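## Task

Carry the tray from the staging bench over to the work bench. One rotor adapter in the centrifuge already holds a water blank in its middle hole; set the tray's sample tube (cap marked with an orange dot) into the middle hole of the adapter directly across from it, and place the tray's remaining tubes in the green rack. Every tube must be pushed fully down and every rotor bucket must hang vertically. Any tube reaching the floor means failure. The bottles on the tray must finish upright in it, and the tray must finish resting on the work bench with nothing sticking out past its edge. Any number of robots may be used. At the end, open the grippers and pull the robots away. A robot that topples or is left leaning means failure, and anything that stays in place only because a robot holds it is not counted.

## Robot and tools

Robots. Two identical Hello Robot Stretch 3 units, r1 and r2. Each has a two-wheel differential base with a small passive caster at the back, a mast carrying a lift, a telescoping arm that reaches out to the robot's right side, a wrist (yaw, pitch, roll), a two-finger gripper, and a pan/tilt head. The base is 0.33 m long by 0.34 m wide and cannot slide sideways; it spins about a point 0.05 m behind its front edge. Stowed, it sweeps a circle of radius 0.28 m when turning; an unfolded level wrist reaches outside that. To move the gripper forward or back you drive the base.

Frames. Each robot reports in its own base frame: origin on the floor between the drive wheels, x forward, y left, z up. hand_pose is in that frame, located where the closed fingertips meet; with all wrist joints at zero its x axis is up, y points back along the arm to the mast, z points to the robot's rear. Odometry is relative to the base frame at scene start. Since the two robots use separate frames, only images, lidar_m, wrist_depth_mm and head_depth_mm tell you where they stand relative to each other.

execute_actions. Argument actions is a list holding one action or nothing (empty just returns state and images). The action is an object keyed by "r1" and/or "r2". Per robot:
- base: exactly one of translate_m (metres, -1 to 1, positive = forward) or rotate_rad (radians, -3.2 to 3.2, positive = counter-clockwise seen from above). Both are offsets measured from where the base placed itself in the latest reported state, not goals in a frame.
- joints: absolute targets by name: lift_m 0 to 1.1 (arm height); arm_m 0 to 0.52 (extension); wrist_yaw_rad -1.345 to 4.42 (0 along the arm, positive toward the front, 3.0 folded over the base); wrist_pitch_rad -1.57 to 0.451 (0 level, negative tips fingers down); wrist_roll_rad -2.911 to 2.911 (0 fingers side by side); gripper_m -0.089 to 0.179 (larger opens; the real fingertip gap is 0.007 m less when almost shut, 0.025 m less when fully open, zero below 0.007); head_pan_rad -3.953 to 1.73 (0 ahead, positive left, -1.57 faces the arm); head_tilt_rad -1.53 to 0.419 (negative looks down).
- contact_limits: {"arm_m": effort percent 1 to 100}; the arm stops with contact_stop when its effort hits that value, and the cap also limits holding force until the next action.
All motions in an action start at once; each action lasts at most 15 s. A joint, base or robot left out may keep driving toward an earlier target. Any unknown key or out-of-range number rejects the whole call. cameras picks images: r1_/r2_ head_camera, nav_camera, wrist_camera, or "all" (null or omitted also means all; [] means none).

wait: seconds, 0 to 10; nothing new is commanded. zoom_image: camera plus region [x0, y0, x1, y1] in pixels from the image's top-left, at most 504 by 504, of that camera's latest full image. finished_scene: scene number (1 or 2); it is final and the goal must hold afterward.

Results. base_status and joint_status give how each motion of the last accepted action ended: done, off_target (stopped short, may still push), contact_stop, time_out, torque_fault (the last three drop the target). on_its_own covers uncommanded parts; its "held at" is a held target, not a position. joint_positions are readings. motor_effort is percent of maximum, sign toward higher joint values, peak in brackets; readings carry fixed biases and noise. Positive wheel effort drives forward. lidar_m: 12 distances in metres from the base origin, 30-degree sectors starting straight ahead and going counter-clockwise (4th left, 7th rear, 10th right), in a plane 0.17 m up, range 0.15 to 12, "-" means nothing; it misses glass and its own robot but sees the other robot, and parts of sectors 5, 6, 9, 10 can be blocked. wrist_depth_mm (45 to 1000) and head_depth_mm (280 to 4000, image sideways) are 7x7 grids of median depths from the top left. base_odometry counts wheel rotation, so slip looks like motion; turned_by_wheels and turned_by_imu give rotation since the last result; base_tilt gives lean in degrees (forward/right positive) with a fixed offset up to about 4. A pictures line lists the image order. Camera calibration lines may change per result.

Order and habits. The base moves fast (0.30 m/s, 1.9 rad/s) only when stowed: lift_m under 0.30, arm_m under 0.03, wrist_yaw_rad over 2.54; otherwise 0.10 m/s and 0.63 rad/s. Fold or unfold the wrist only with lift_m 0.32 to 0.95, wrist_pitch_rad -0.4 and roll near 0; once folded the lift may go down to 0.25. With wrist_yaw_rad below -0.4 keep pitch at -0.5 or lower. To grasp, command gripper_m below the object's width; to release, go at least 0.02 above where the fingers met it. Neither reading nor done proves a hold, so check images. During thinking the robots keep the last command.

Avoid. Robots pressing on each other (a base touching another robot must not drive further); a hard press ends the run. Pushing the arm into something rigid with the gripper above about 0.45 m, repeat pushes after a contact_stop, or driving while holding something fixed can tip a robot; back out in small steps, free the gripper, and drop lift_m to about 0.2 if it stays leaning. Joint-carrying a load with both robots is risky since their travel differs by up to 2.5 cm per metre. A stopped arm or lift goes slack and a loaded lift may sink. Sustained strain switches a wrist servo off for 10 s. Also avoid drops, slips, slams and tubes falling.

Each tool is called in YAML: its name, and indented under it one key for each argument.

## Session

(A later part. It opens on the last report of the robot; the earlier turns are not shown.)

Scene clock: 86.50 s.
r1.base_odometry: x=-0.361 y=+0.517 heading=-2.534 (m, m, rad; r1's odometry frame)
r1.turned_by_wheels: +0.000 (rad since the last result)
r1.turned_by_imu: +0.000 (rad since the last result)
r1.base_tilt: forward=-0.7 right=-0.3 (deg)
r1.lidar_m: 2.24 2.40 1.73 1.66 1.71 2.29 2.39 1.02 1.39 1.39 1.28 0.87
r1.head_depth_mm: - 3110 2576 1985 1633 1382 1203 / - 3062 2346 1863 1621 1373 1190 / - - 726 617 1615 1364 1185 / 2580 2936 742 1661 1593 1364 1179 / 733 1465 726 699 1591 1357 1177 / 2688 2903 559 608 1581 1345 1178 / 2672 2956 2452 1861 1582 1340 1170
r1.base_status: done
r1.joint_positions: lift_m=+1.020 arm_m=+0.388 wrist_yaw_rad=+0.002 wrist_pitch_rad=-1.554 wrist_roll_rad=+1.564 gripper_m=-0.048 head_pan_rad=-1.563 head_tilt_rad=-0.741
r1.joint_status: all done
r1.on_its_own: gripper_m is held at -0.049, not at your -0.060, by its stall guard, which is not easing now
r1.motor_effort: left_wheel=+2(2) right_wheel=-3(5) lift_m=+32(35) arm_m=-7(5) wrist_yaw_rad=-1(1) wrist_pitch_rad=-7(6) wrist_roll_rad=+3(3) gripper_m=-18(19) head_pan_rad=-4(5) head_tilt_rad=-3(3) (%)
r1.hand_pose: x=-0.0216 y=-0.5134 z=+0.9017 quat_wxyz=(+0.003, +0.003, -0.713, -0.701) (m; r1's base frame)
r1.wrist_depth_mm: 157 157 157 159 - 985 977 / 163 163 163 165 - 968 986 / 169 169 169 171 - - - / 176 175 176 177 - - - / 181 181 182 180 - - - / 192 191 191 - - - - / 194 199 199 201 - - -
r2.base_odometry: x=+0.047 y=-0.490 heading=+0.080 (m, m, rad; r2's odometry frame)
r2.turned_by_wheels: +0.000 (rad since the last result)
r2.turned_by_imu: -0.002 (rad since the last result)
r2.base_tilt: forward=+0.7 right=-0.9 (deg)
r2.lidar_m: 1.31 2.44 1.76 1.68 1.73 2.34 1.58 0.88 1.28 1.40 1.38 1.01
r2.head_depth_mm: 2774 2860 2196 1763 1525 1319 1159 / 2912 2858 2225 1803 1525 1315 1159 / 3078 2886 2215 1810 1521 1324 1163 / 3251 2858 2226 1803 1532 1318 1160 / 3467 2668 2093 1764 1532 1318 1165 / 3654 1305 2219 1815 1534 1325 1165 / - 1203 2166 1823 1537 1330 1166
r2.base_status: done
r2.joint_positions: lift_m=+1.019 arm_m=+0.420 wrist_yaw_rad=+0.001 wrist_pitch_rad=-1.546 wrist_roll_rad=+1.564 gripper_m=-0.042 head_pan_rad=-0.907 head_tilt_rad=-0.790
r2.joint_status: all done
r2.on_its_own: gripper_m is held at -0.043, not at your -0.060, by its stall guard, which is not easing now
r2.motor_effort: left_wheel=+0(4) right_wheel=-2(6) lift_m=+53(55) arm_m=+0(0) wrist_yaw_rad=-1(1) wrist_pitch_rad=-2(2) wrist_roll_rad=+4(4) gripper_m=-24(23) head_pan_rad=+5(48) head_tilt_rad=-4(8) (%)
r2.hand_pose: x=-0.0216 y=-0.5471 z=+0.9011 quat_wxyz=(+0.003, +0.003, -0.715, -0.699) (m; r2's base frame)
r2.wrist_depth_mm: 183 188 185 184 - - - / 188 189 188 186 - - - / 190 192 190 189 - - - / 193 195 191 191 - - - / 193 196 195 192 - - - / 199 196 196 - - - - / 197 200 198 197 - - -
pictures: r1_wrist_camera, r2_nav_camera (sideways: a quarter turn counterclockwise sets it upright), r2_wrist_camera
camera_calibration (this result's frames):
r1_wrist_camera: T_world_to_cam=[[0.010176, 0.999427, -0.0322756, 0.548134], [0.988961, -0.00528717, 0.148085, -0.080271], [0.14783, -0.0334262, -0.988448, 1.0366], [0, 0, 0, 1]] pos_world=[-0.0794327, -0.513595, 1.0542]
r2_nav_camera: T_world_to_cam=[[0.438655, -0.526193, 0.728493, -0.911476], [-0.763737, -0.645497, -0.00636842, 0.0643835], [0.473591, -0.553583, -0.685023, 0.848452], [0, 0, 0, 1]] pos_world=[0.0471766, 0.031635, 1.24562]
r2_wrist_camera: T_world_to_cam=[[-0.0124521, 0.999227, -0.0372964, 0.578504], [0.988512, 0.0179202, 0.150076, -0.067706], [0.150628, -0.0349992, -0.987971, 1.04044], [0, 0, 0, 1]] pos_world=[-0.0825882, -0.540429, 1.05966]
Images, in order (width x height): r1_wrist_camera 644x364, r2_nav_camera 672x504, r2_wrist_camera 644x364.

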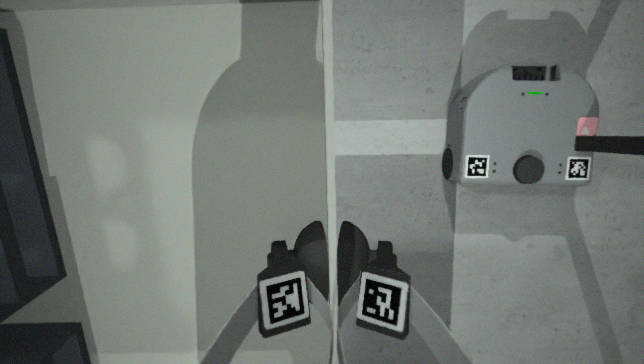

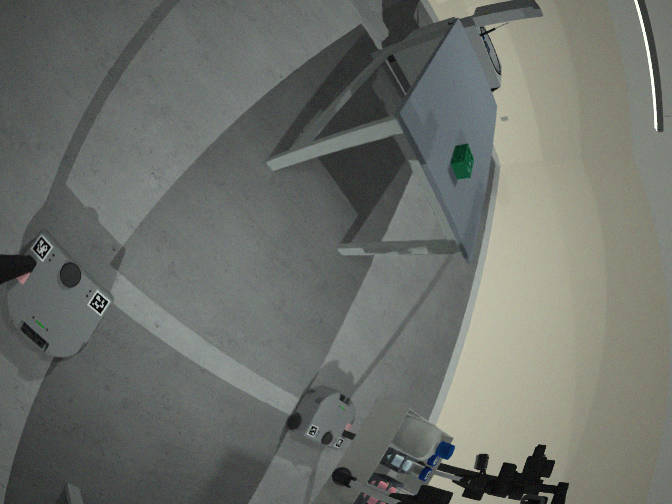

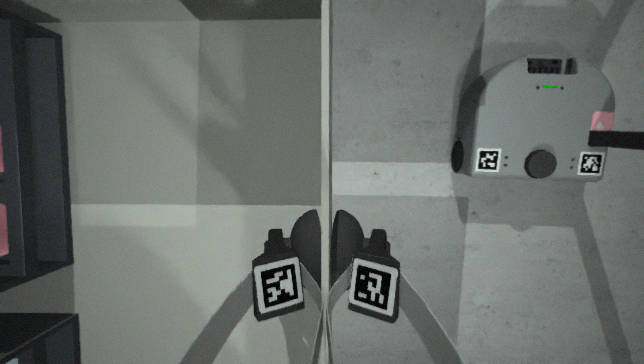

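execute_actions:
  actions:
    - {"r1":{"base":{"translate_m":-1.0},"joints":{"arm_m":0.394}},"r2":{"base":{"translate_m":1.0},"joints":{"arm_m":0.423}}}
  cameras: ["r1_wrist_camera","r2_wrist_camera","r2_nav_camera","r2_head_camera"]

Scene clock: 99.53 s.
r1.base_odometry: x=+0.460 y=+1.088 heading=-2.534 (m, m, rad; r1's odometry frame)
r1.turned_by_wheels: +0.000 (rad since the last result)
r1.turned_by_imu: +0.000 (rad since the last result)
r1.base_tilt: forward=-0.7 right=-0.2 (deg)
r1.lidar_m: 1.83 2.38 1.70 1.62 1.68 2.25 1.65 1.43 1.10 0.40 3.23 2.08
r1.head_depth_mm: - 3107 1055 819 670 1323 1197 / - 3097 988 764 665 1319 1188 / - - 733 624 659 1312 1192 / 2617 2968 750 729 655 1306 1180 / 735 1473 724 699 653 758 1131 / 2678 2966 563 614 1584 1347 1171 / 2696 2991 2440 1860 1579 1338 1166
r1.base_status: done
r1.joint_positions: lift_m=+1.020 arm_m=+0.394 wrist_yaw_rad=+0.002 wrist_pitch_rad=-1.555 wrist_roll_rad=+1.564 gripper_m=-0.048 head_pan_rad=-1.563 head_tilt_rad=-0.741
r1.joint_status: all done
r1.on_its_own: gripper_m is held at -0.049, not at your -0.060, by its stall guard, which is not easing now
r1.motor_effort: left_wheel=+2(3) right_wheel=-2(7) lift_m=+32(31) arm_m=+5(7) wrist_yaw_rad=+0(1) wrist_pitch_rad=-6(7) wrist_roll_rad=+3(3) gripper_m=-19(19) head_pan_rad=-5(5) head_tilt_rad=-3(3) (%)
r1.hand_pose: x=-0.0216 y=-0.5182 z=+0.9017 quat_wxyz=(+0.003, +0.003, -0.712, -0.702) (m; r1's base frame)
r1.wrist_depth_mm: 157 157 156 159 272 276 953 / 164 162 162 165 281 278 979 / 168 169 169 172 286 282 - / 174 177 176 178 294 290 - / 181 182 184 180 295 - - / 190 192 190 - 302 - - / 196 199 198 201 - - -
r2.base_odometry: x=+1.044 y=-0.410 heading=+0.080 (m, m, rad; r2's odometry frame)
r2.turned_by_wheels: +0.000 (rad since the last result)
r2.turned_by_imu: -0.004 (rad since the last result)
r2.base_tilt: forward=+0.7 right=-0.8 (deg)
r2.lidar_m: 1.21 2.49 1.79 1.71 1.76 2.36 1.84 2.05 3.23 0.33 0.35 0.47
r2.head_depth_mm: 2729 2846 909 740 624 539 1119 / 2897 2864 911 741 625 562 1162 / 3053 2858 911 742 626 1268 1107 / 3199 1187 914 743 627 1319 1126 / 3459 1194 917 745 656 1326 1162 / 3601 1193 917 748 1465 1272 1169 / 3711 1202 920 748 1535 1303 1164
r2.base_status: done
r2.joint_positions: lift_m=+1.019 arm_m=+0.423 wrist_yaw_rad=+0.001 wrist_pitch_rad=-1.549 wrist_roll_rad=+1.564 gripper_m=-0.042 head_pan_rad=-0.907 head_tilt_rad=-0.790
r2.joint_status: all done
r2.on_its_own: gripper_m is held at -0.043, not at your -0.060, by its stall guard, which is not easing now
r2.motor_effort: left_wheel=+1(4) right_wheel=-2(8) lift_m=+53(52) arm_m=+3(5) wrist_yaw_rad=-1(1) wrist_pitch_rad=-1(2) wrist_roll_rad=+4(4) gripper_m=-24(25) head_pan_rad=+5(5) head_tilt_rad=-3(4) (%)
r2.hand_pose: x=-0.0216 y=-0.5489 z=+0.9012 quat_wxyz=(+0.003, +0.003, -0.715, -0.700) (m; r2's base frame)
r2.wrist_depth_mm: 187 188 186 186 - - - / 189 191 189 188 - - - / 190 193 191 189 - 296 297 / 193 195 192 192 300 301 301 / 194 197 194 192 309 308 310 / 200 198 197 - 317 318 - / 196 200 197 197 327 321 -
pictures: r1_wrist_camera, r2_head_camera (sideways: a quarter turn clockwise sets it upright), r2_nav_camera (sideways: a quarter turn counterclockwise sets it upright), r2_wrist_camera
camera_calibration (this result's frames):
r1_wrist_camera: T_world_to_cam=[[0.0101741, 0.999476, -0.0307143, 0.551533], [0.988961, -0.00551673, 0.148074, -0.0804094], [0.147827, -0.0318817, -0.988499, 1.03732], [0, 0, 0, 1]] pos_world=[-0.079433, -0.518616, 1.05423]
r2_head_camera: T_world_to_cam=[[-0.401458, 0.559824, -0.724865, 0.958689], [0.809519, 0.587072, 0.00506256, -0.00957017], [0.428382, -0.584759, -0.688873, 0.846667], [0, 0, 0, 1]] pos_world=[0.0299232, -0.0359823, 1.27821]
r2_nav_camera: T_world_to_cam=[[0.438717, -0.526186, 0.728461, -0.911435], [-0.763686, -0.645556, -0.0063702, 0.0643855], [0.473614, -0.553521, -0.685058, 0.848496], [0, 0, 0, 1]] pos_world=[0.0471725, 0.0316403, 1.24562]
r2_wrist_camera: T_world_to_cam=[[-0.0124539, 0.999326, -0.0345276, 0.577891], [0.988512, 0.017506, 0.150122, -0.067949], [0.150625, -0.0322613, -0.988064, 1.04202], [0, 0, 0, 1]] pos_world=[-0.0825885, -0.542695, 1.05973]
Images, in order (width x height): r1_wrist_camera 644x364, r2_head_camera 896x504, r2_nav_camera 672x504, r2_wrist_camera 644x364.

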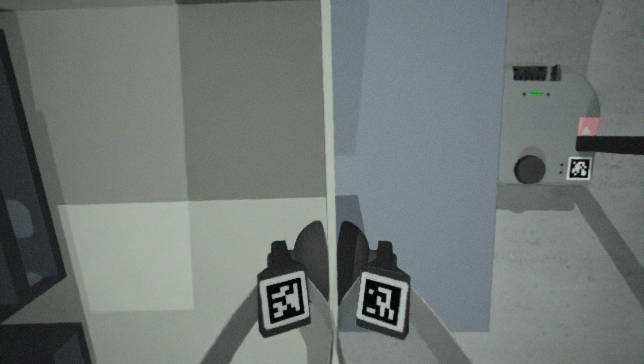

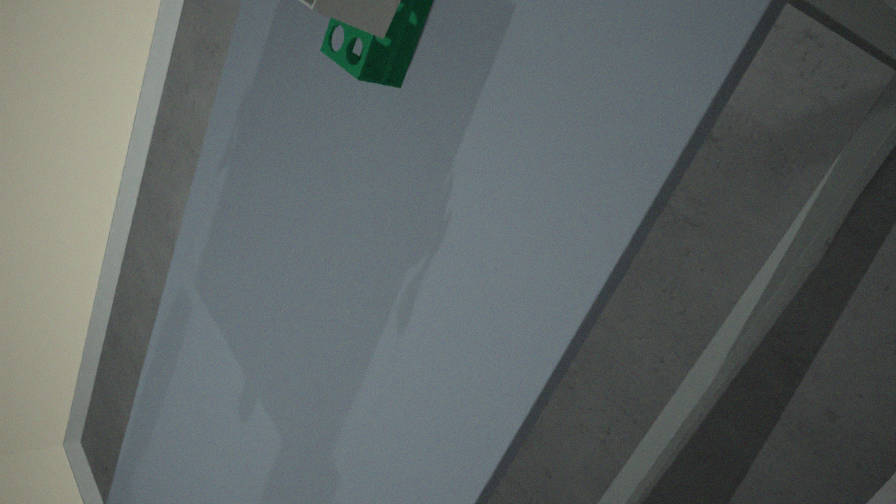

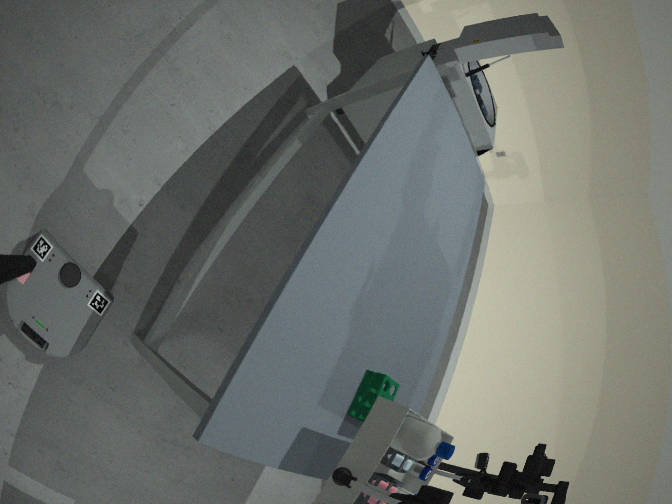

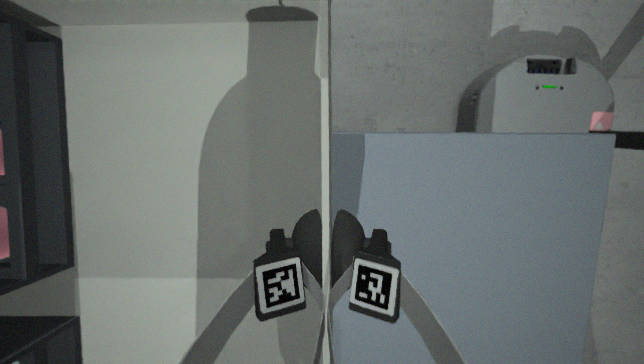

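execute_actions:
  actions:
    - {"r1":{"base":{"translate_m":-0.6}},"r2":{"base":{"translate_m":0.6}}}
  cameras: ["r1_wrist_camera","r2_wrist_camera","r1_head_camera","r2_head_camera"]

execute_actions:
  actions:
    - {"r1":{"joints":{"lift_m":0.93,"arm_m":0.364}},"r2":{"joints":{"lift_m":0.93,"arm_m":0.453}}}
  cameras: []

Scene clock: 109.43 s.
r1.base_odometry: x=+0.953 y=+1.430 heading=-2.534 (m, m, rad; r1's odometry frame)
r1.turned_by_wheels: +0.000 (rad since the last result)
r1.turned_by_imu: +0.001 (rad since the last result)
r1.base_tilt: forward=-0.7 right=-0.3 (deg)
r1.lidar_m: 2.43 2.35 1.68 1.61 1.65 2.22 1.73 0.88 1.12 1.07 1.10 0.75
r1.head_depth_mm: - 3089 1056 817 668 1353 1203 / - 3052 984 763 664 1340 1191 / - - 734 625 658 1334 1183 / 2618 2973 747 730 657 1336 1186 / 734 2918 724 700 652 1321 1176 / 2705 2975 565 615 648 1318 1170 / 2712 3025 999 763 645 1311 1165
r1.base_status: done
r1.joint_positions: lift_m=+1.020 arm_m=+0.394 wrist_yaw_rad=+0.002 wrist_pitch_rad=-1.553 wrist_roll_rad=+1.564 gripper_m=-0.048 head_pan_rad=-1.563 head_tilt_rad=-0.741
r1.joint_status: not commanded
r1.on_its_own: gripper_m is held at -0.049, not at your -0.060, by its stall guard, which is not easing now
r1.motor_effort: left_wheel=+2(3) right_wheel=-2(7) lift_m=+32(31) arm_m=+5(5) wrist_yaw_rad=-1(1) wrist_pitch_rad=-7(7) wrist_roll_rad=+3(3) gripper_m=-18(19) head_pan_rad=-5(4) head_tilt_rad=-3(4) (%)
r1.hand_pose: x=-0.0216 y=-0.5188 z=+0.9017 quat_wxyz=(+0.003, +0.003, -0.713, -0.701) (m; r1's base frame)
r1.wrist_depth_mm: 157 156 157 159 273 978 961 / 162 163 163 165 281 281 982 / 169 169 170 170 283 284 - / 175 177 175 178 292 - - / 181 183 182 181 298 - - / 191 191 192 - 304 - - / 195 200 200 202 316 - -
r2.base_odometry: x=+1.642 y=-0.362 heading=+0.080 (m, m, rad; r2's odometry frame)
r2.turned_by_wheels: +0.000 (rad since the last result)
r2.turned_by_imu: -0.003 (rad since the last result)
r2.base_tilt: forward=+0.7 right=-0.8 (deg)
r2.lidar_m: 1.39 2.52 1.80 1.72 1.78 2.37 2.43 0.48 0.34 0.33 0.34 0.45
r2.head_depth_mm: 2728 2854 910 738 624 539 1139 / 2849 2854 910 740 624 551 1160 / 3035 2892 912 743 626 574 1162 / 3215 1185 913 743 627 1300 1108 / 3444 1193 916 745 642 1323 1145 / 3468 1397 917 746 1431 1278 1167 / 3082 1269 922 748 1437 1280 1169
r2.base_status: done
r2.joint_positions: lift_m=+1.019 arm_m=+0.423 wrist_yaw_rad=+0.001 wrist_pitch_rad=-1.547 wrist_roll_rad=+1.564 gripper_m=-0.042 head_pan_rad=-0.907 head_tilt_rad=-0.790
r2.joint_status: not commanded
r2.on_its_own: gripper_m is held at -0.043, not at your -0.060, by its stall guard, which is not easing now
r2.motor_effort: left_wheel=+1(4) right_wheel=-3(5) lift_m=+52(53) arm_m=+3(4) wrist_yaw_rad=-1(1) wrist_pitch_rad=-2(2) wrist_roll_rad=+4(4) gripper_m=-24(24) head_pan_rad=+5(5) head_tilt_rad=-4(4) (%)
r2.hand_pose: x=-0.0216 y=-0.5495 z=+0.9012 quat_wxyz=(+0.003, +0.003, -0.715, -0.699) (m; r2's base frame)
r2.wrist_depth_mm: 188 190 187 187 278 276 274 / 190 191 189 188 286 284 283 / 191 194 191 190 295 292 291 / 194 195 194 192 303 296 299 / 195 197 195 192 305 307 307 / 201 200 197 - 316 317 318 / 197 201 198 196 325 325 326
pictures: r1_head_camera (sideways: a quarter turn clockwise sets it upright), r1_wrist_camera, r2_head_camera (sideways: a quarter turn clockwise sets it upright), r2_wrist_camera
camera_calibration (this result's frames):
r1_head_camera: T_world_to_cam=[[-0.0466761, 0.662394, -0.7477, 0.997737], [0.99871, 0.0159783, -0.0481904, 0.0579825], [-0.0199741, -0.748986, -0.662285, 0.823286], [0, 0, 0, 1]] pos_world=[0.00510703, -0.0451914, 1.29405]
r1_wrist_camera: T_world_to_cam=[[0.010175, 0.999395, -0.0332568, 0.554458], [0.98896, -0.00514067, 0.148092, -0.0802274], [0.147831, -0.0343965, -0.988414, 1.03586], [0, 0, 0, 1]] pos_world=[-0.0794325, -0.518905, 1.05418]
r2_head_camera: T_world_to_cam=[[-0.401471, 0.559825, -0.724857, 0.958678], [0.80951, 0.587084, 0.00506214, -0.00956956], [0.428386, -0.584746, -0.688881, 0.846678], [0, 0, 0, 1]] pos_world=[0.0299235, -0.0359817, 1.27821]
r2_wrist_camera: T_world_to_cam=[[-0.012455, 0.999243, -0.0368601, 0.580565], [0.988512, 0.0178575, 0.150083, -0.0677042], [0.150628, -0.0345673, -0.987986, 1.04062], [0, 0, 0, 1]] pos_world=[-0.0825883, -0.542945, 1.05967]
Images, in order (width x height): r1_head_camera 896x504, r1_wrist_camera 644x364, r2_head_camera 896x504, r2_wrist_camera 644x364.

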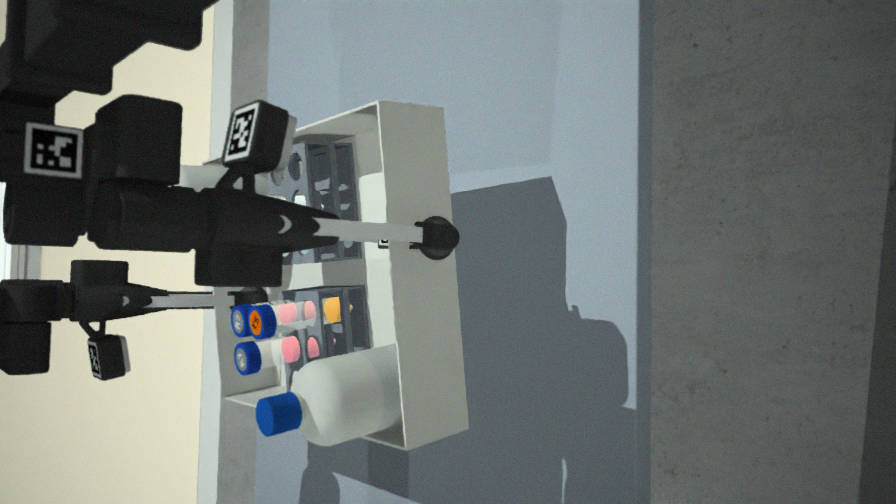

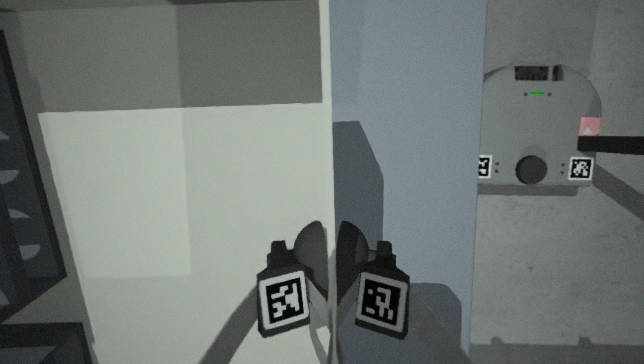

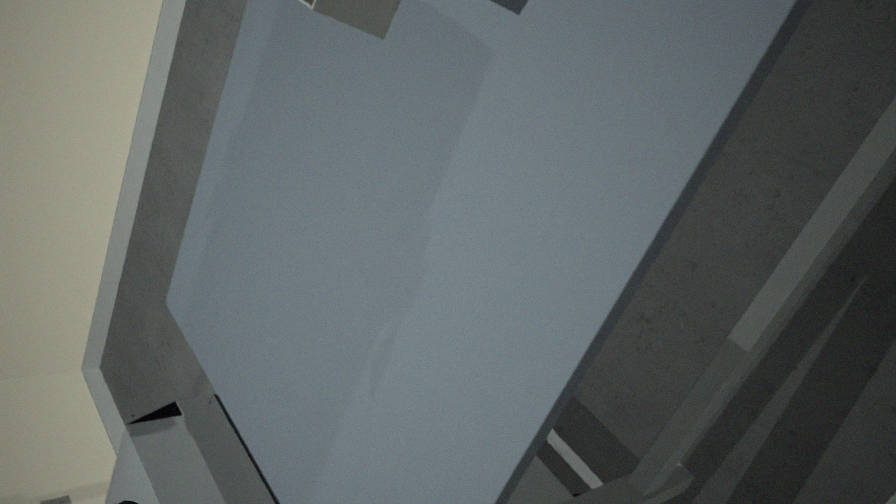

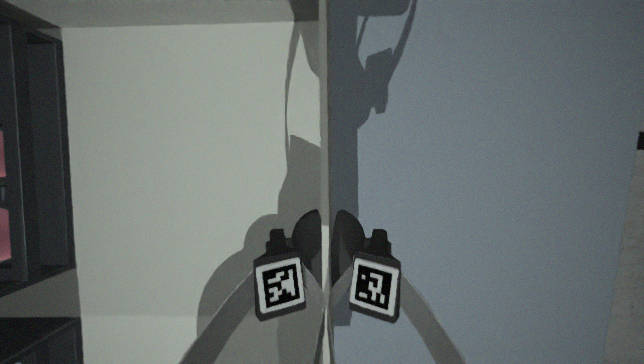

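Scene clock: 111.10 s.
r1.base_odometry: x=+0.953 y=+1.430 heading=-2.534 (m, m, rad; r1's odometry frame)
r1.turned_by_wheels: +0.000 (rad since the last result)
r1.turned_by_imu: +0.000 (rad since the last result)
r1.base_tilt: forward=-0.7 right=-0.2 (deg)
r1.lidar_m: 2.42 2.35 1.69 1.61 1.66 2.22 1.72 0.88 1.12 1.07 1.10 0.75
r1.head_depth_mm: 2744 3054 - 778 668 1346 1198 / 2751 2956 999 788 663 1341 1195 / 2742 - - 732 648 1331 1186 / 2745 2986 - 740 642 1331 1183 / 703 801 904 753 640 1318 1176 / 2637 3018 935 606 635 1320 1168 / 2723 2987 999 783 645 1312 1163
r1.base_status: not commanded
r1.joint_positions: lift_m=+0.930 arm_m=+0.364 wrist_yaw_rad=+0.002 wrist_pitch_rad=-1.553 wrist_roll_rad=+1.564 gripper_m=-0.048 head_pan_rad=-1.563 head_tilt_rad=-0.741
r1.joint_status: all done
r1.on_its_own: gripper_m is held at -0.049, not at your -0.060, by its stall guard, which is not easing now
r1.motor_effort: left_wheel=+1(1) right_wheel=-2(2) lift_m=+27(29) arm_m=-5(5) wrist_yaw_rad=-1(2) wrist_pitch_rad=-7(7) wrist_roll_rad=+3(3) gripper_m=-19(20) head_pan_rad=-5(5) head_tilt_rad=-3(3) (%)
r1.hand_pose: x=-0.0216 y=-0.4895 z=+0.8119 quat_wxyz=(+0.003, +0.003, -0.713, -0.701) (m; r1's base frame)
r1.wrist_depth_mm: 157 155 157 159 189 901 869 / 162 163 163 164 194 193 898 / 168 168 168 172 198 199 - / 177 176 177 179 201 202 972 / 182 183 182 180 206 969 984 / 190 191 191 - 209 936 - / 196 199 198 200 218 - -
r2.base_odometry: x=+1.642 y=-0.362 heading=+0.080 (m, m, rad; r2's odometry frame)
r2.turned_by_wheels: +0.000 (rad since the last result)
r2.turned_by_imu: +0.000 (rad since the last result)
r2.base_tilt: forward=+0.7 right=-0.9 (deg)
r2.lidar_m: 1.39 2.52 1.81 1.72 1.78 2.38 2.43 0.48 0.34 0.33 0.33 0.45
r2.head_depth_mm: 2699 2852 909 702 622 539 1146 / 2855 2895 912 741 623 551 1159 / 3039 2863 912 741 624 574 1166 / 3213 1191 914 745 627 1300 1108 / 3396 1193 917 745 642 1328 1142 / 3447 1399 920 746 1436 1278 1168 / 3077 1271 922 748 1441 1273 1164
r2.base_status: not commanded
r2.joint_positions: lift_m=+0.930 arm_m=+0.453 wrist_yaw_rad=+0.001 wrist_pitch_rad=-1.547 wrist_roll_rad=+1.564 gripper_m=-0.042 head_pan_rad=-0.907 head_tilt_rad=-0.790
r2.joint_status: all done
r2.on_its_own: gripper_m is held at -0.043, not at your -0.060, by its stall guard, which is not easing now
r2.motor_effort: left_wheel=+1(1) right_wheel=-3(3) lift_m=+29(49) arm_m=+4(4) wrist_yaw_rad=+0(0) wrist_pitch_rad=-2(2) wrist_roll_rad=+4(4) gripper_m=-24(24) head_pan_rad=+5(5) head_tilt_rad=-3(4) (%)
r2.hand_pose: x=-0.0216 y=-0.5793 z=+0.8121 quat_wxyz=(+0.003, +0.003, -0.715, -0.699) (m; r2's base frame)
r2.wrist_depth_mm: 187 190 188 187 195 194 192 / 190 192 189 188 200 199 197 / 192 193 192 191 204 203 203 / 193 195 192 192 210 209 206 / 194 197 193 192 216 214 212 / 201 199 196 - 221 220 218 / 198 200 197 196 230 227 224
pictures: none
No camera images: the call's "cameras" was empty. Leave "cameras" out to get every camera's image.

execute_actions:
  actions:
    - {"r1":{"joints":{"lift_m":0.908}},"r2":{"joints":{"lift_m":0.922}}}
  cameras: ["r1_head_camera","r2_wrist_camera"]

execute_actions:
  actions:
    - {"r1":{"joints":{"gripper_m":0.05,"lift_m":0.91}},"r2":{"joints":{"gripper_m":0.05,"lift_m":0.924}}}
  cameras: []

execute_actions:
  actions:
    - {"r1":{"joints":{"lift_m":1.1}},"r2":{"joints":{"lift_m":1.1}}}
  cameras: ["r1_head_camera","r1_wrist_camera","r2_wrist_camera"]

Scene clock: 114.33 s.
r1.base_odometry: x=+0.953 y=+1.430 heading=-2.534 (m, m, rad; r1's odometry frame)
r1.turned_by_wheels: +0.000 (rad since the last result)
r1.turned_by_imu: +0.000 (rad since the last result)
r1.base_tilt: forward=-0.7 right=-0.3 (deg)
r1.lidar_m: 2.43 2.35 1.69 1.61 1.66 2.22 1.73 0.88 1.12 1.07 1.10 0.75
r1.head_depth_mm: 2751 3093 - - 666 1352 1200 / 2730 2994 969 789 665 1347 1186 / 2737 2969 - 768 648 1334 1187 / 2742 2945 948 755 641 1335 1183 / 719 796 907 743 639 1325 1177 / 2655 2997 939 608 636 1324 1171 / 2750 2977 1000 784 645 1317 1167
r1.base_status: not commanded
r1.joint_positions: lift_m=+0.908 arm_m=+0.364 wrist_yaw_rad=+0.002 wrist_pitch_rad=-1.556 wrist_roll_rad=+1.564 gripper_m=-0.048 head_pan_rad=-1.563 head_tilt_rad=-0.741
r1.joint_status: all done
r1.on_its_own: gripper_m is held at -0.049, not at your -0.060, by its stall guard, which is not easing now
r1.motor_effort: left_wheel=+1(2) right_wheel=-1(2) lift_m=+18(27) arm_m=-6(5) wrist_yaw_rad=-2(1) wrist_pitch_rad=-5(7) wrist_roll_rad=+3(3) gripper_m=-18(20) head_pan_rad=-4(5) head_tilt_rad=-3(3) (%)
r1.hand_pose: x=-0.0216 y=-0.4887 z=+0.7905 quat_wxyz=(+0.003, +0.003, -0.712, -0.702) (m; r1's base frame)
r1.wrist_depth_mm: 157 161 164 169 171 170 841 / 171 172 173 173 174 172 871 / 175 175 177 178 178 176 - / 178 179 180 181 182 180 953 / 182 184 183 184 185 186 969 / 187 189 188 - 189 940 978 / 190 192 193 195 195 977 -
r2.base_odometry: x=+1.642 y=-0.362 heading=+0.080 (m, m, rad; r2's odometry frame)
r2.turned_by_wheels: +0.000 (rad since the last result)
r2.turned_by_imu: +0.000 (rad since the last result)
r2.base_tilt: forward=+0.7 right=-0.8 (deg)
r2.lidar_m: 1.39 2.52 1.80 1.72 1.78 2.38 2.44 0.47 0.34 0.33 0.34 0.45
r2.head_depth_mm: 2714 2850 909 702 624 539 1140 / 2854 2871 911 741 624 551 1160 / 3022 2880 912 742 626 574 1164 / 3218 1186 915 743 625 1295 1108 / 3418 1187 916 744 642 1325 1149 / 3417 1393 917 747 1431 1275 1169 / 3065 1275 922 748 1438 1279 1171
r2.base_status: not commanded
r2.joint_positions: lift_m=+0.922 arm_m=+0.453 wrist_yaw_rad=+0.001 wrist_pitch_rad=-1.548 wrist_roll_rad=+1.564 gripper_m=-0.042 head_pan_rad=-0.907 head_tilt_rad=-0.790
r2.joint_status: all done
r2.on_its_own: gripper_m is held at -0.043, not at your -0.060, by its stall guard, which is not easing now
r2.motor_effort: left_wheel=+1(1) right_wheel=-2(3) lift_m=+30(31) arm_m=+3(3) wrist_yaw_rad=-1(0) wrist_pitch_rad=-2(2) wrist_roll_rad=+4(4) gripper_m=-23(24) head_pan_rad=+5(5) head_tilt_rad=-4(4) (%)
r2.hand_pose: x=-0.0216 y=-0.5793 z=+0.8041 quat_wxyz=(+0.003, +0.003, -0.715, -0.699) (m; r2's base frame)
r2.wrist_depth_mm: 180 179 177 176 187 185 185 / 186 184 182 181 191 191 188 / 188 188 186 186 197 196 194 / 194 195 191 192 202 201 199 / 196 200 198 - 208 206 205 / 206 205 203 - 212 211 210 / 188 213 208 209 220 216 217
pictures: r1_head_camera (sideways: a quarter turn clockwise sets it upright), r2_wrist_camera
camera_calibration (this result's frames):
r1_head_camera: T_world_to_cam=[[-0.0466763, 0.662394, -0.7477, 0.997736], [0.99871, 0.0159786, -0.0481904, 0.0579825], [-0.0199738, -0.748985, -0.662285, 0.823286], [0, 0, 0, 1]] pos_world=[0.00510705, -0.0451914, 1.29405]
r2_wrist_camera: T_world_to_cam=[[-0.0124245, 0.999279, -0.0358866, 0.605933], [0.988513, 0.0176811, 0.150099, -0.0527239], [0.150626, -0.0336094, -0.988019, 0.94429], [0, 0, 0, 1]] pos_world=[-0.0825875, -0.572826, 0.962635]
Images, in order (width x height): r1_head_camera 896x504, r2_wrist_camera 644x364.

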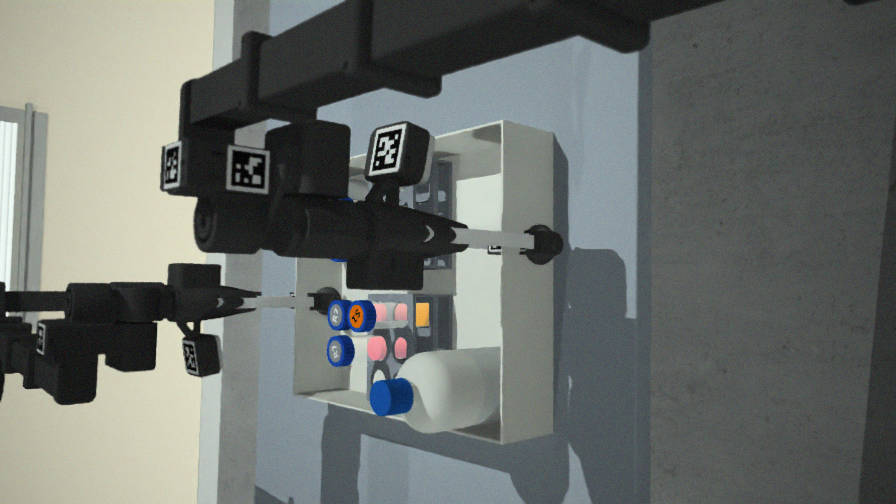

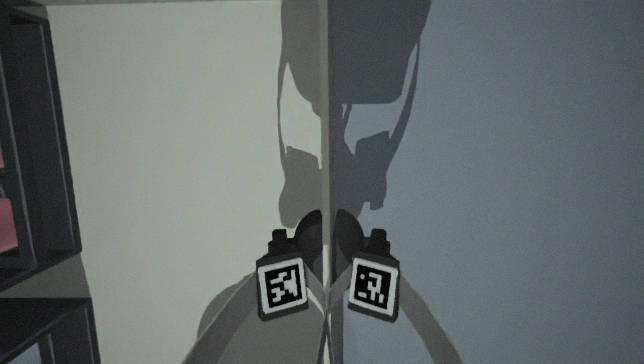

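Scene clock: 115.80 s.
r1.base_odometry: x=+0.953 y=+1.430 heading=-2.534 (m, m, rad; r1's odometry frame)
r1.turned_by_wheels: +0.000 (rad since the last result)
r1.turned_by_imu: +0.000 (rad since the last result)
r1.base_tilt: forward=-0.8 right=-0.3 (deg)
r1.lidar_m: 2.42 2.36 1.68 1.61 1.66 2.22 1.73 0.87 1.12 1.07 1.10 0.75
r1.head_depth_mm: 2766 3083 - - 668 1352 1198 / 2753 2985 972 789 662 1344 1192 / 2741 2985 - 771 644 1333 1183 / 2764 2977 1072 758 640 1331 1183 / 704 809 919 758 637 1328 1175 / 2629 3030 937 608 634 1321 1172 / 2745 2979 1000 784 645 1313 1167
r1.base_status: not commanded
r1.joint_positions: lift_m=+0.910 arm_m=+0.364 wrist_yaw_rad=+0.002 wrist_pitch_rad=-1.557 wrist_roll_rad=+1.564 gripper_m=+0.050 head_pan_rad=-1.563 head_tilt_rad=-0.741
r1.joint_status: all done
r1.motor_effort: left_wheel=+1(1) right_wheel=-1(1) lift_m=+27(32) arm_m=-5(6) wrist_yaw_rad=-1(1) wrist_pitch_rad=-5(6) wrist_roll_rad=+3(3) gripper_m=+1(80) head_pan_rad=-4(4) head_tilt_rad=-4(4) (%)
r1.hand_pose: x=-0.0216 y=-0.4885 z=+0.7920 quat_wxyz=(+0.003, +0.003, -0.712, -0.703) (m; r1's base frame)
r1.wrist_depth_mm: 158 162 164 171 171 171 849 / 176 174 175 174 175 174 885 / 179 180 179 177 178 178 - / 185 182 182 182 183 181 924 / 185 188 186 185 186 972 992 / 192 191 192 191 - 948 958 / 196 196 196 196 195 - -
r2.base_odometry: x=+1.642 y=-0.362 heading=+0.080 (m, m, rad; r2's odometry frame)
r2.turned_by_wheels: +0.000 (rad since the last result)
r2.turned_by_imu: +0.000 (rad since the last result)
r2.base_tilt: forward=+0.6 right=-0.8 (deg)
r2.lidar_m: 1.39 2.52 1.80 1.72 1.77 2.38 2.43 0.48 0.34 0.33 0.34 0.45
r2.head_depth_mm: 2714 2839 907 703 624 539 1141 / 2858 2861 912 740 626 550 1162 / 3033 2860 914 743 626 1246 1161 / 3195 1189 914 744 627 1300 1105 / 3431 1189 916 744 643 1325 1146 / 3463 1391 918 746 1436 1276 1165 / 3106 1273 921 749 1439 1273 1168
r2.base_status: not commanded
r2.joint_positions: lift_m=+0.923 arm_m=+0.453 wrist_yaw_rad=+0.001 wrist_pitch_rad=-1.549 wrist_roll_rad=+1.564 gripper_m=+0.050 head_pan_rad=-0.907 head_tilt_rad=-0.790
r2.joint_status: all done
r2.motor_effort: left_wheel=+1(1) right_wheel=-2(2) lift_m=+46(54) arm_m=+3(3) wrist_yaw_rad=+0(0) wrist_pitch_rad=-1(2) wrist_roll_rad=+4(4) gripper_m=+0(96) head_pan_rad=+5(5) head_tilt_rad=-4(3) (%)
r2.hand_pose: x=-0.0216 y=-0.5788 z=+0.8055 quat_wxyz=(+0.003, +0.003, -0.714, -0.700) (m; r2's base frame)
r2.wrist_depth_mm: 190 190 189 188 188 189 187 / 193 195 194 193 193 192 192 / 198 200 197 198 200 198 196 / 202 205 203 204 203 204 201 / 205 211 209 210 209 208 207 / 215 215 - 215 - 214 212 / 192 223 223 222 222 220 219
pictures: none
No camera images: the call's "cameras" was empty. Leave "cameras" out to get every camera's image.

Scene clock: 118.37 s.
r1.base_odometry: x=+0.953 y=+1.430 heading=-2.534 (m, m, rad; r1's odometry frame)
r1.turned_by_wheels: +0.000 (rad since the last result)
r1.turned_by_imu: +0.000 (rad since the last result)
r1.base_tilt: forward=-0.8 right=-0.2 (deg)
r1.lidar_m: 2.43 2.35 1.68 1.61 1.65 2.22 1.73 0.88 1.12 1.07 1.10 0.75
r1.head_depth_mm: 2783 3073 1057 817 669 1353 1203 / 2804 3106 1042 814 664 1339 1195 / - 3067 864 772 645 1339 1187 / 1657 3118 1005 771 642 1336 1183 / 716 2964 923 759 636 1321 1181 / 2720 3020 936 610 634 1319 1176 / 2721 3013 999 784 645 1317 1163
r1.base_status: not commanded
r1.joint_positions: lift_m=+1.100 arm_m=+0.364 wrist_yaw_rad=+0.002 wrist_pitch_rad=-1.558 wrist_roll_rad=+1.564 gripper_m=+0.050 head_pan_rad=-1.563 head_tilt_rad=-0.741
r1.joint_status: all done
r1.motor_effort: left_wheel=+1(1) right_wheel=-2(2) lift_m=+27(26) arm_m=-5(5) wrist_yaw_rad=-1(1) wrist_pitch_rad=-4(4) wrist_roll_rad=+3(3) gripper_m=+0(2) head_pan_rad=-4(4) head_tilt_rad=-4(4) (%)
r1.hand_pose: x=-0.0216 y=-0.4883 z=+0.9821 quat_wxyz=(+0.003, +0.003, -0.711, -0.703) (m; r1's base frame)
r1.wrist_depth_mm: 356 355 353 351 352 - - / 360 335 358 354 355 - - / 343 319 365 363 362 - - / 279 319 372 369 374 - - / 383 333 377 382 - - - / 395 326 387 387 - - - / 392 336 341 321 - - -
r2.base_odometry: x=+1.642 y=-0.362 heading=+0.080 (m, m, rad; r2's odometry frame)
r2.turned_by_wheels: +0.000 (rad since the last result)
r2.turned_by_imu: +0.000 (rad since the last result)
r2.base_tilt: forward=+0.7 right=-0.8 (deg)
r2.lidar_m: 1.39 2.53 1.80 1.72 1.78 2.38 2.43 0.48 0.34 0.33 0.34 0.45
r2.head_depth_mm: 2701 2829 908 702 623 539 1143 / 2859 2858 910 741 625 550 1163 / 3052 2888 912 743 626 1247 1157 / 3217 1187 917 742 626 1298 1109 / 3418 1189 917 744 643 1324 1143 / 3437 1399 920 748 1437 1276 1165 / 3074 1274 920 748 1444 1277 1167
r2.base_status: not commanded
r2.joint_positions: lift_m=+1.099 arm_m=+0.453 wrist_yaw_rad=+0.001 wrist_pitch_rad=-1.549 wrist_roll_rad=+1.564 gripper_m=+0.050 head_pan_rad=-0.907 head_tilt_rad=-0.790
r2.joint_status: all done
r2.motor_effort: left_wheel=+1(1) right_wheel=-2(2) lift_m=+46(47) arm_m=+3(3) wrist_yaw_rad=+0(0) wrist_pitch_rad=-1(1) wrist_roll_rad=+4(4) gripper_m=+2(1) head_pan_rad=+6(5) head_tilt_rad=-4(3) (%)
r2.hand_pose: x=-0.0216 y=-0.5788 z=+0.9815 quat_wxyz=(+0.003, +0.003, -0.714, -0.700) (m; r2's base frame)
r2.wrist_depth_mm: 367 365 360 361 358 354 353 / 348 319 368 366 371 365 358 / 366 314 373 376 376 375 374 / 272 319 384 387 386 384 - / 405 340 398 403 397 392 - / 413 336 - 399 - 403 - / 398 294 355 298 423 417 -
pictures: r1_head_camera (sideways: a quarter turn clockwise sets it upright), r1_wrist_camera, r2_wrist_camera
camera_calibration (this result's frames):
r1_head_camera: T_world_to_cam=[[-0.0466761, 0.662394, -0.7477, 0.997736], [0.99871, 0.0159784, -0.0481904, 0.0579825], [-0.019974, -0.748985, -0.662285, 0.823286], [0, 0, 0, 1]] pos_world=[0.00510703, -0.0451914, 1.29405]
r1_wrist_camera: T_world_to_cam=[[0.0101747, 0.999554, -0.0280845, 0.521618], [0.988961, -0.00590701, 0.148055, -0.0923083], [0.147823, -0.0292809, -0.98858, 1.11901], [0, 0, 0, 1]] pos_world=[-0.0794335, -0.489165, 1.13455]
r2_wrist_camera: T_world_to_cam=[[-0.0124154, 0.999347, -0.0339198, 0.609912], [0.988513, 0.0173766, 0.150132, -0.0795687], [0.150623, -0.0316662, -0.988084, 1.12077], [0, 0, 0, 1]] pos_world=[-0.0825876, -0.57264, 1.14005]
Images, in order (width x height): r1_head_camera 896x504, r1_wrist_camera 644x364, r2_wrist_camera 644x364.

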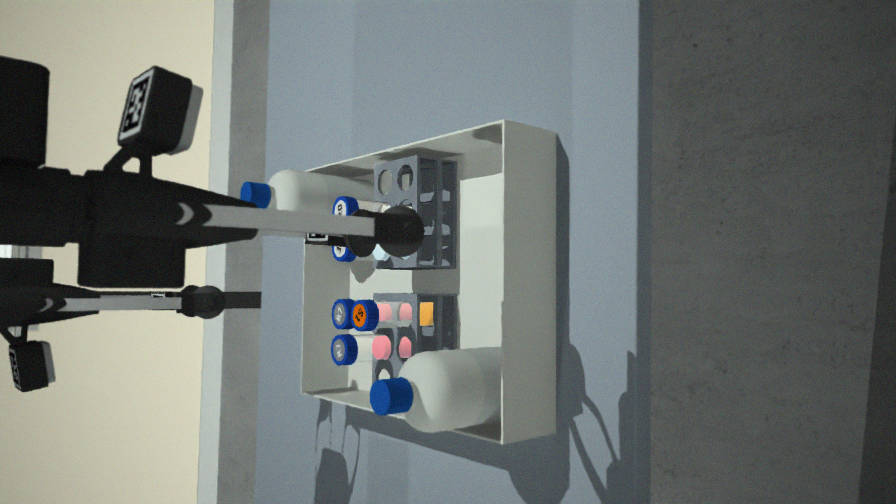

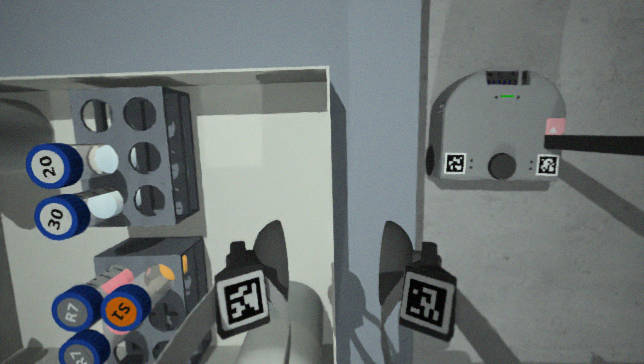

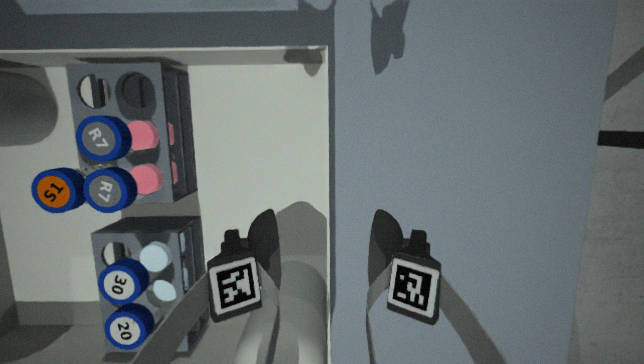

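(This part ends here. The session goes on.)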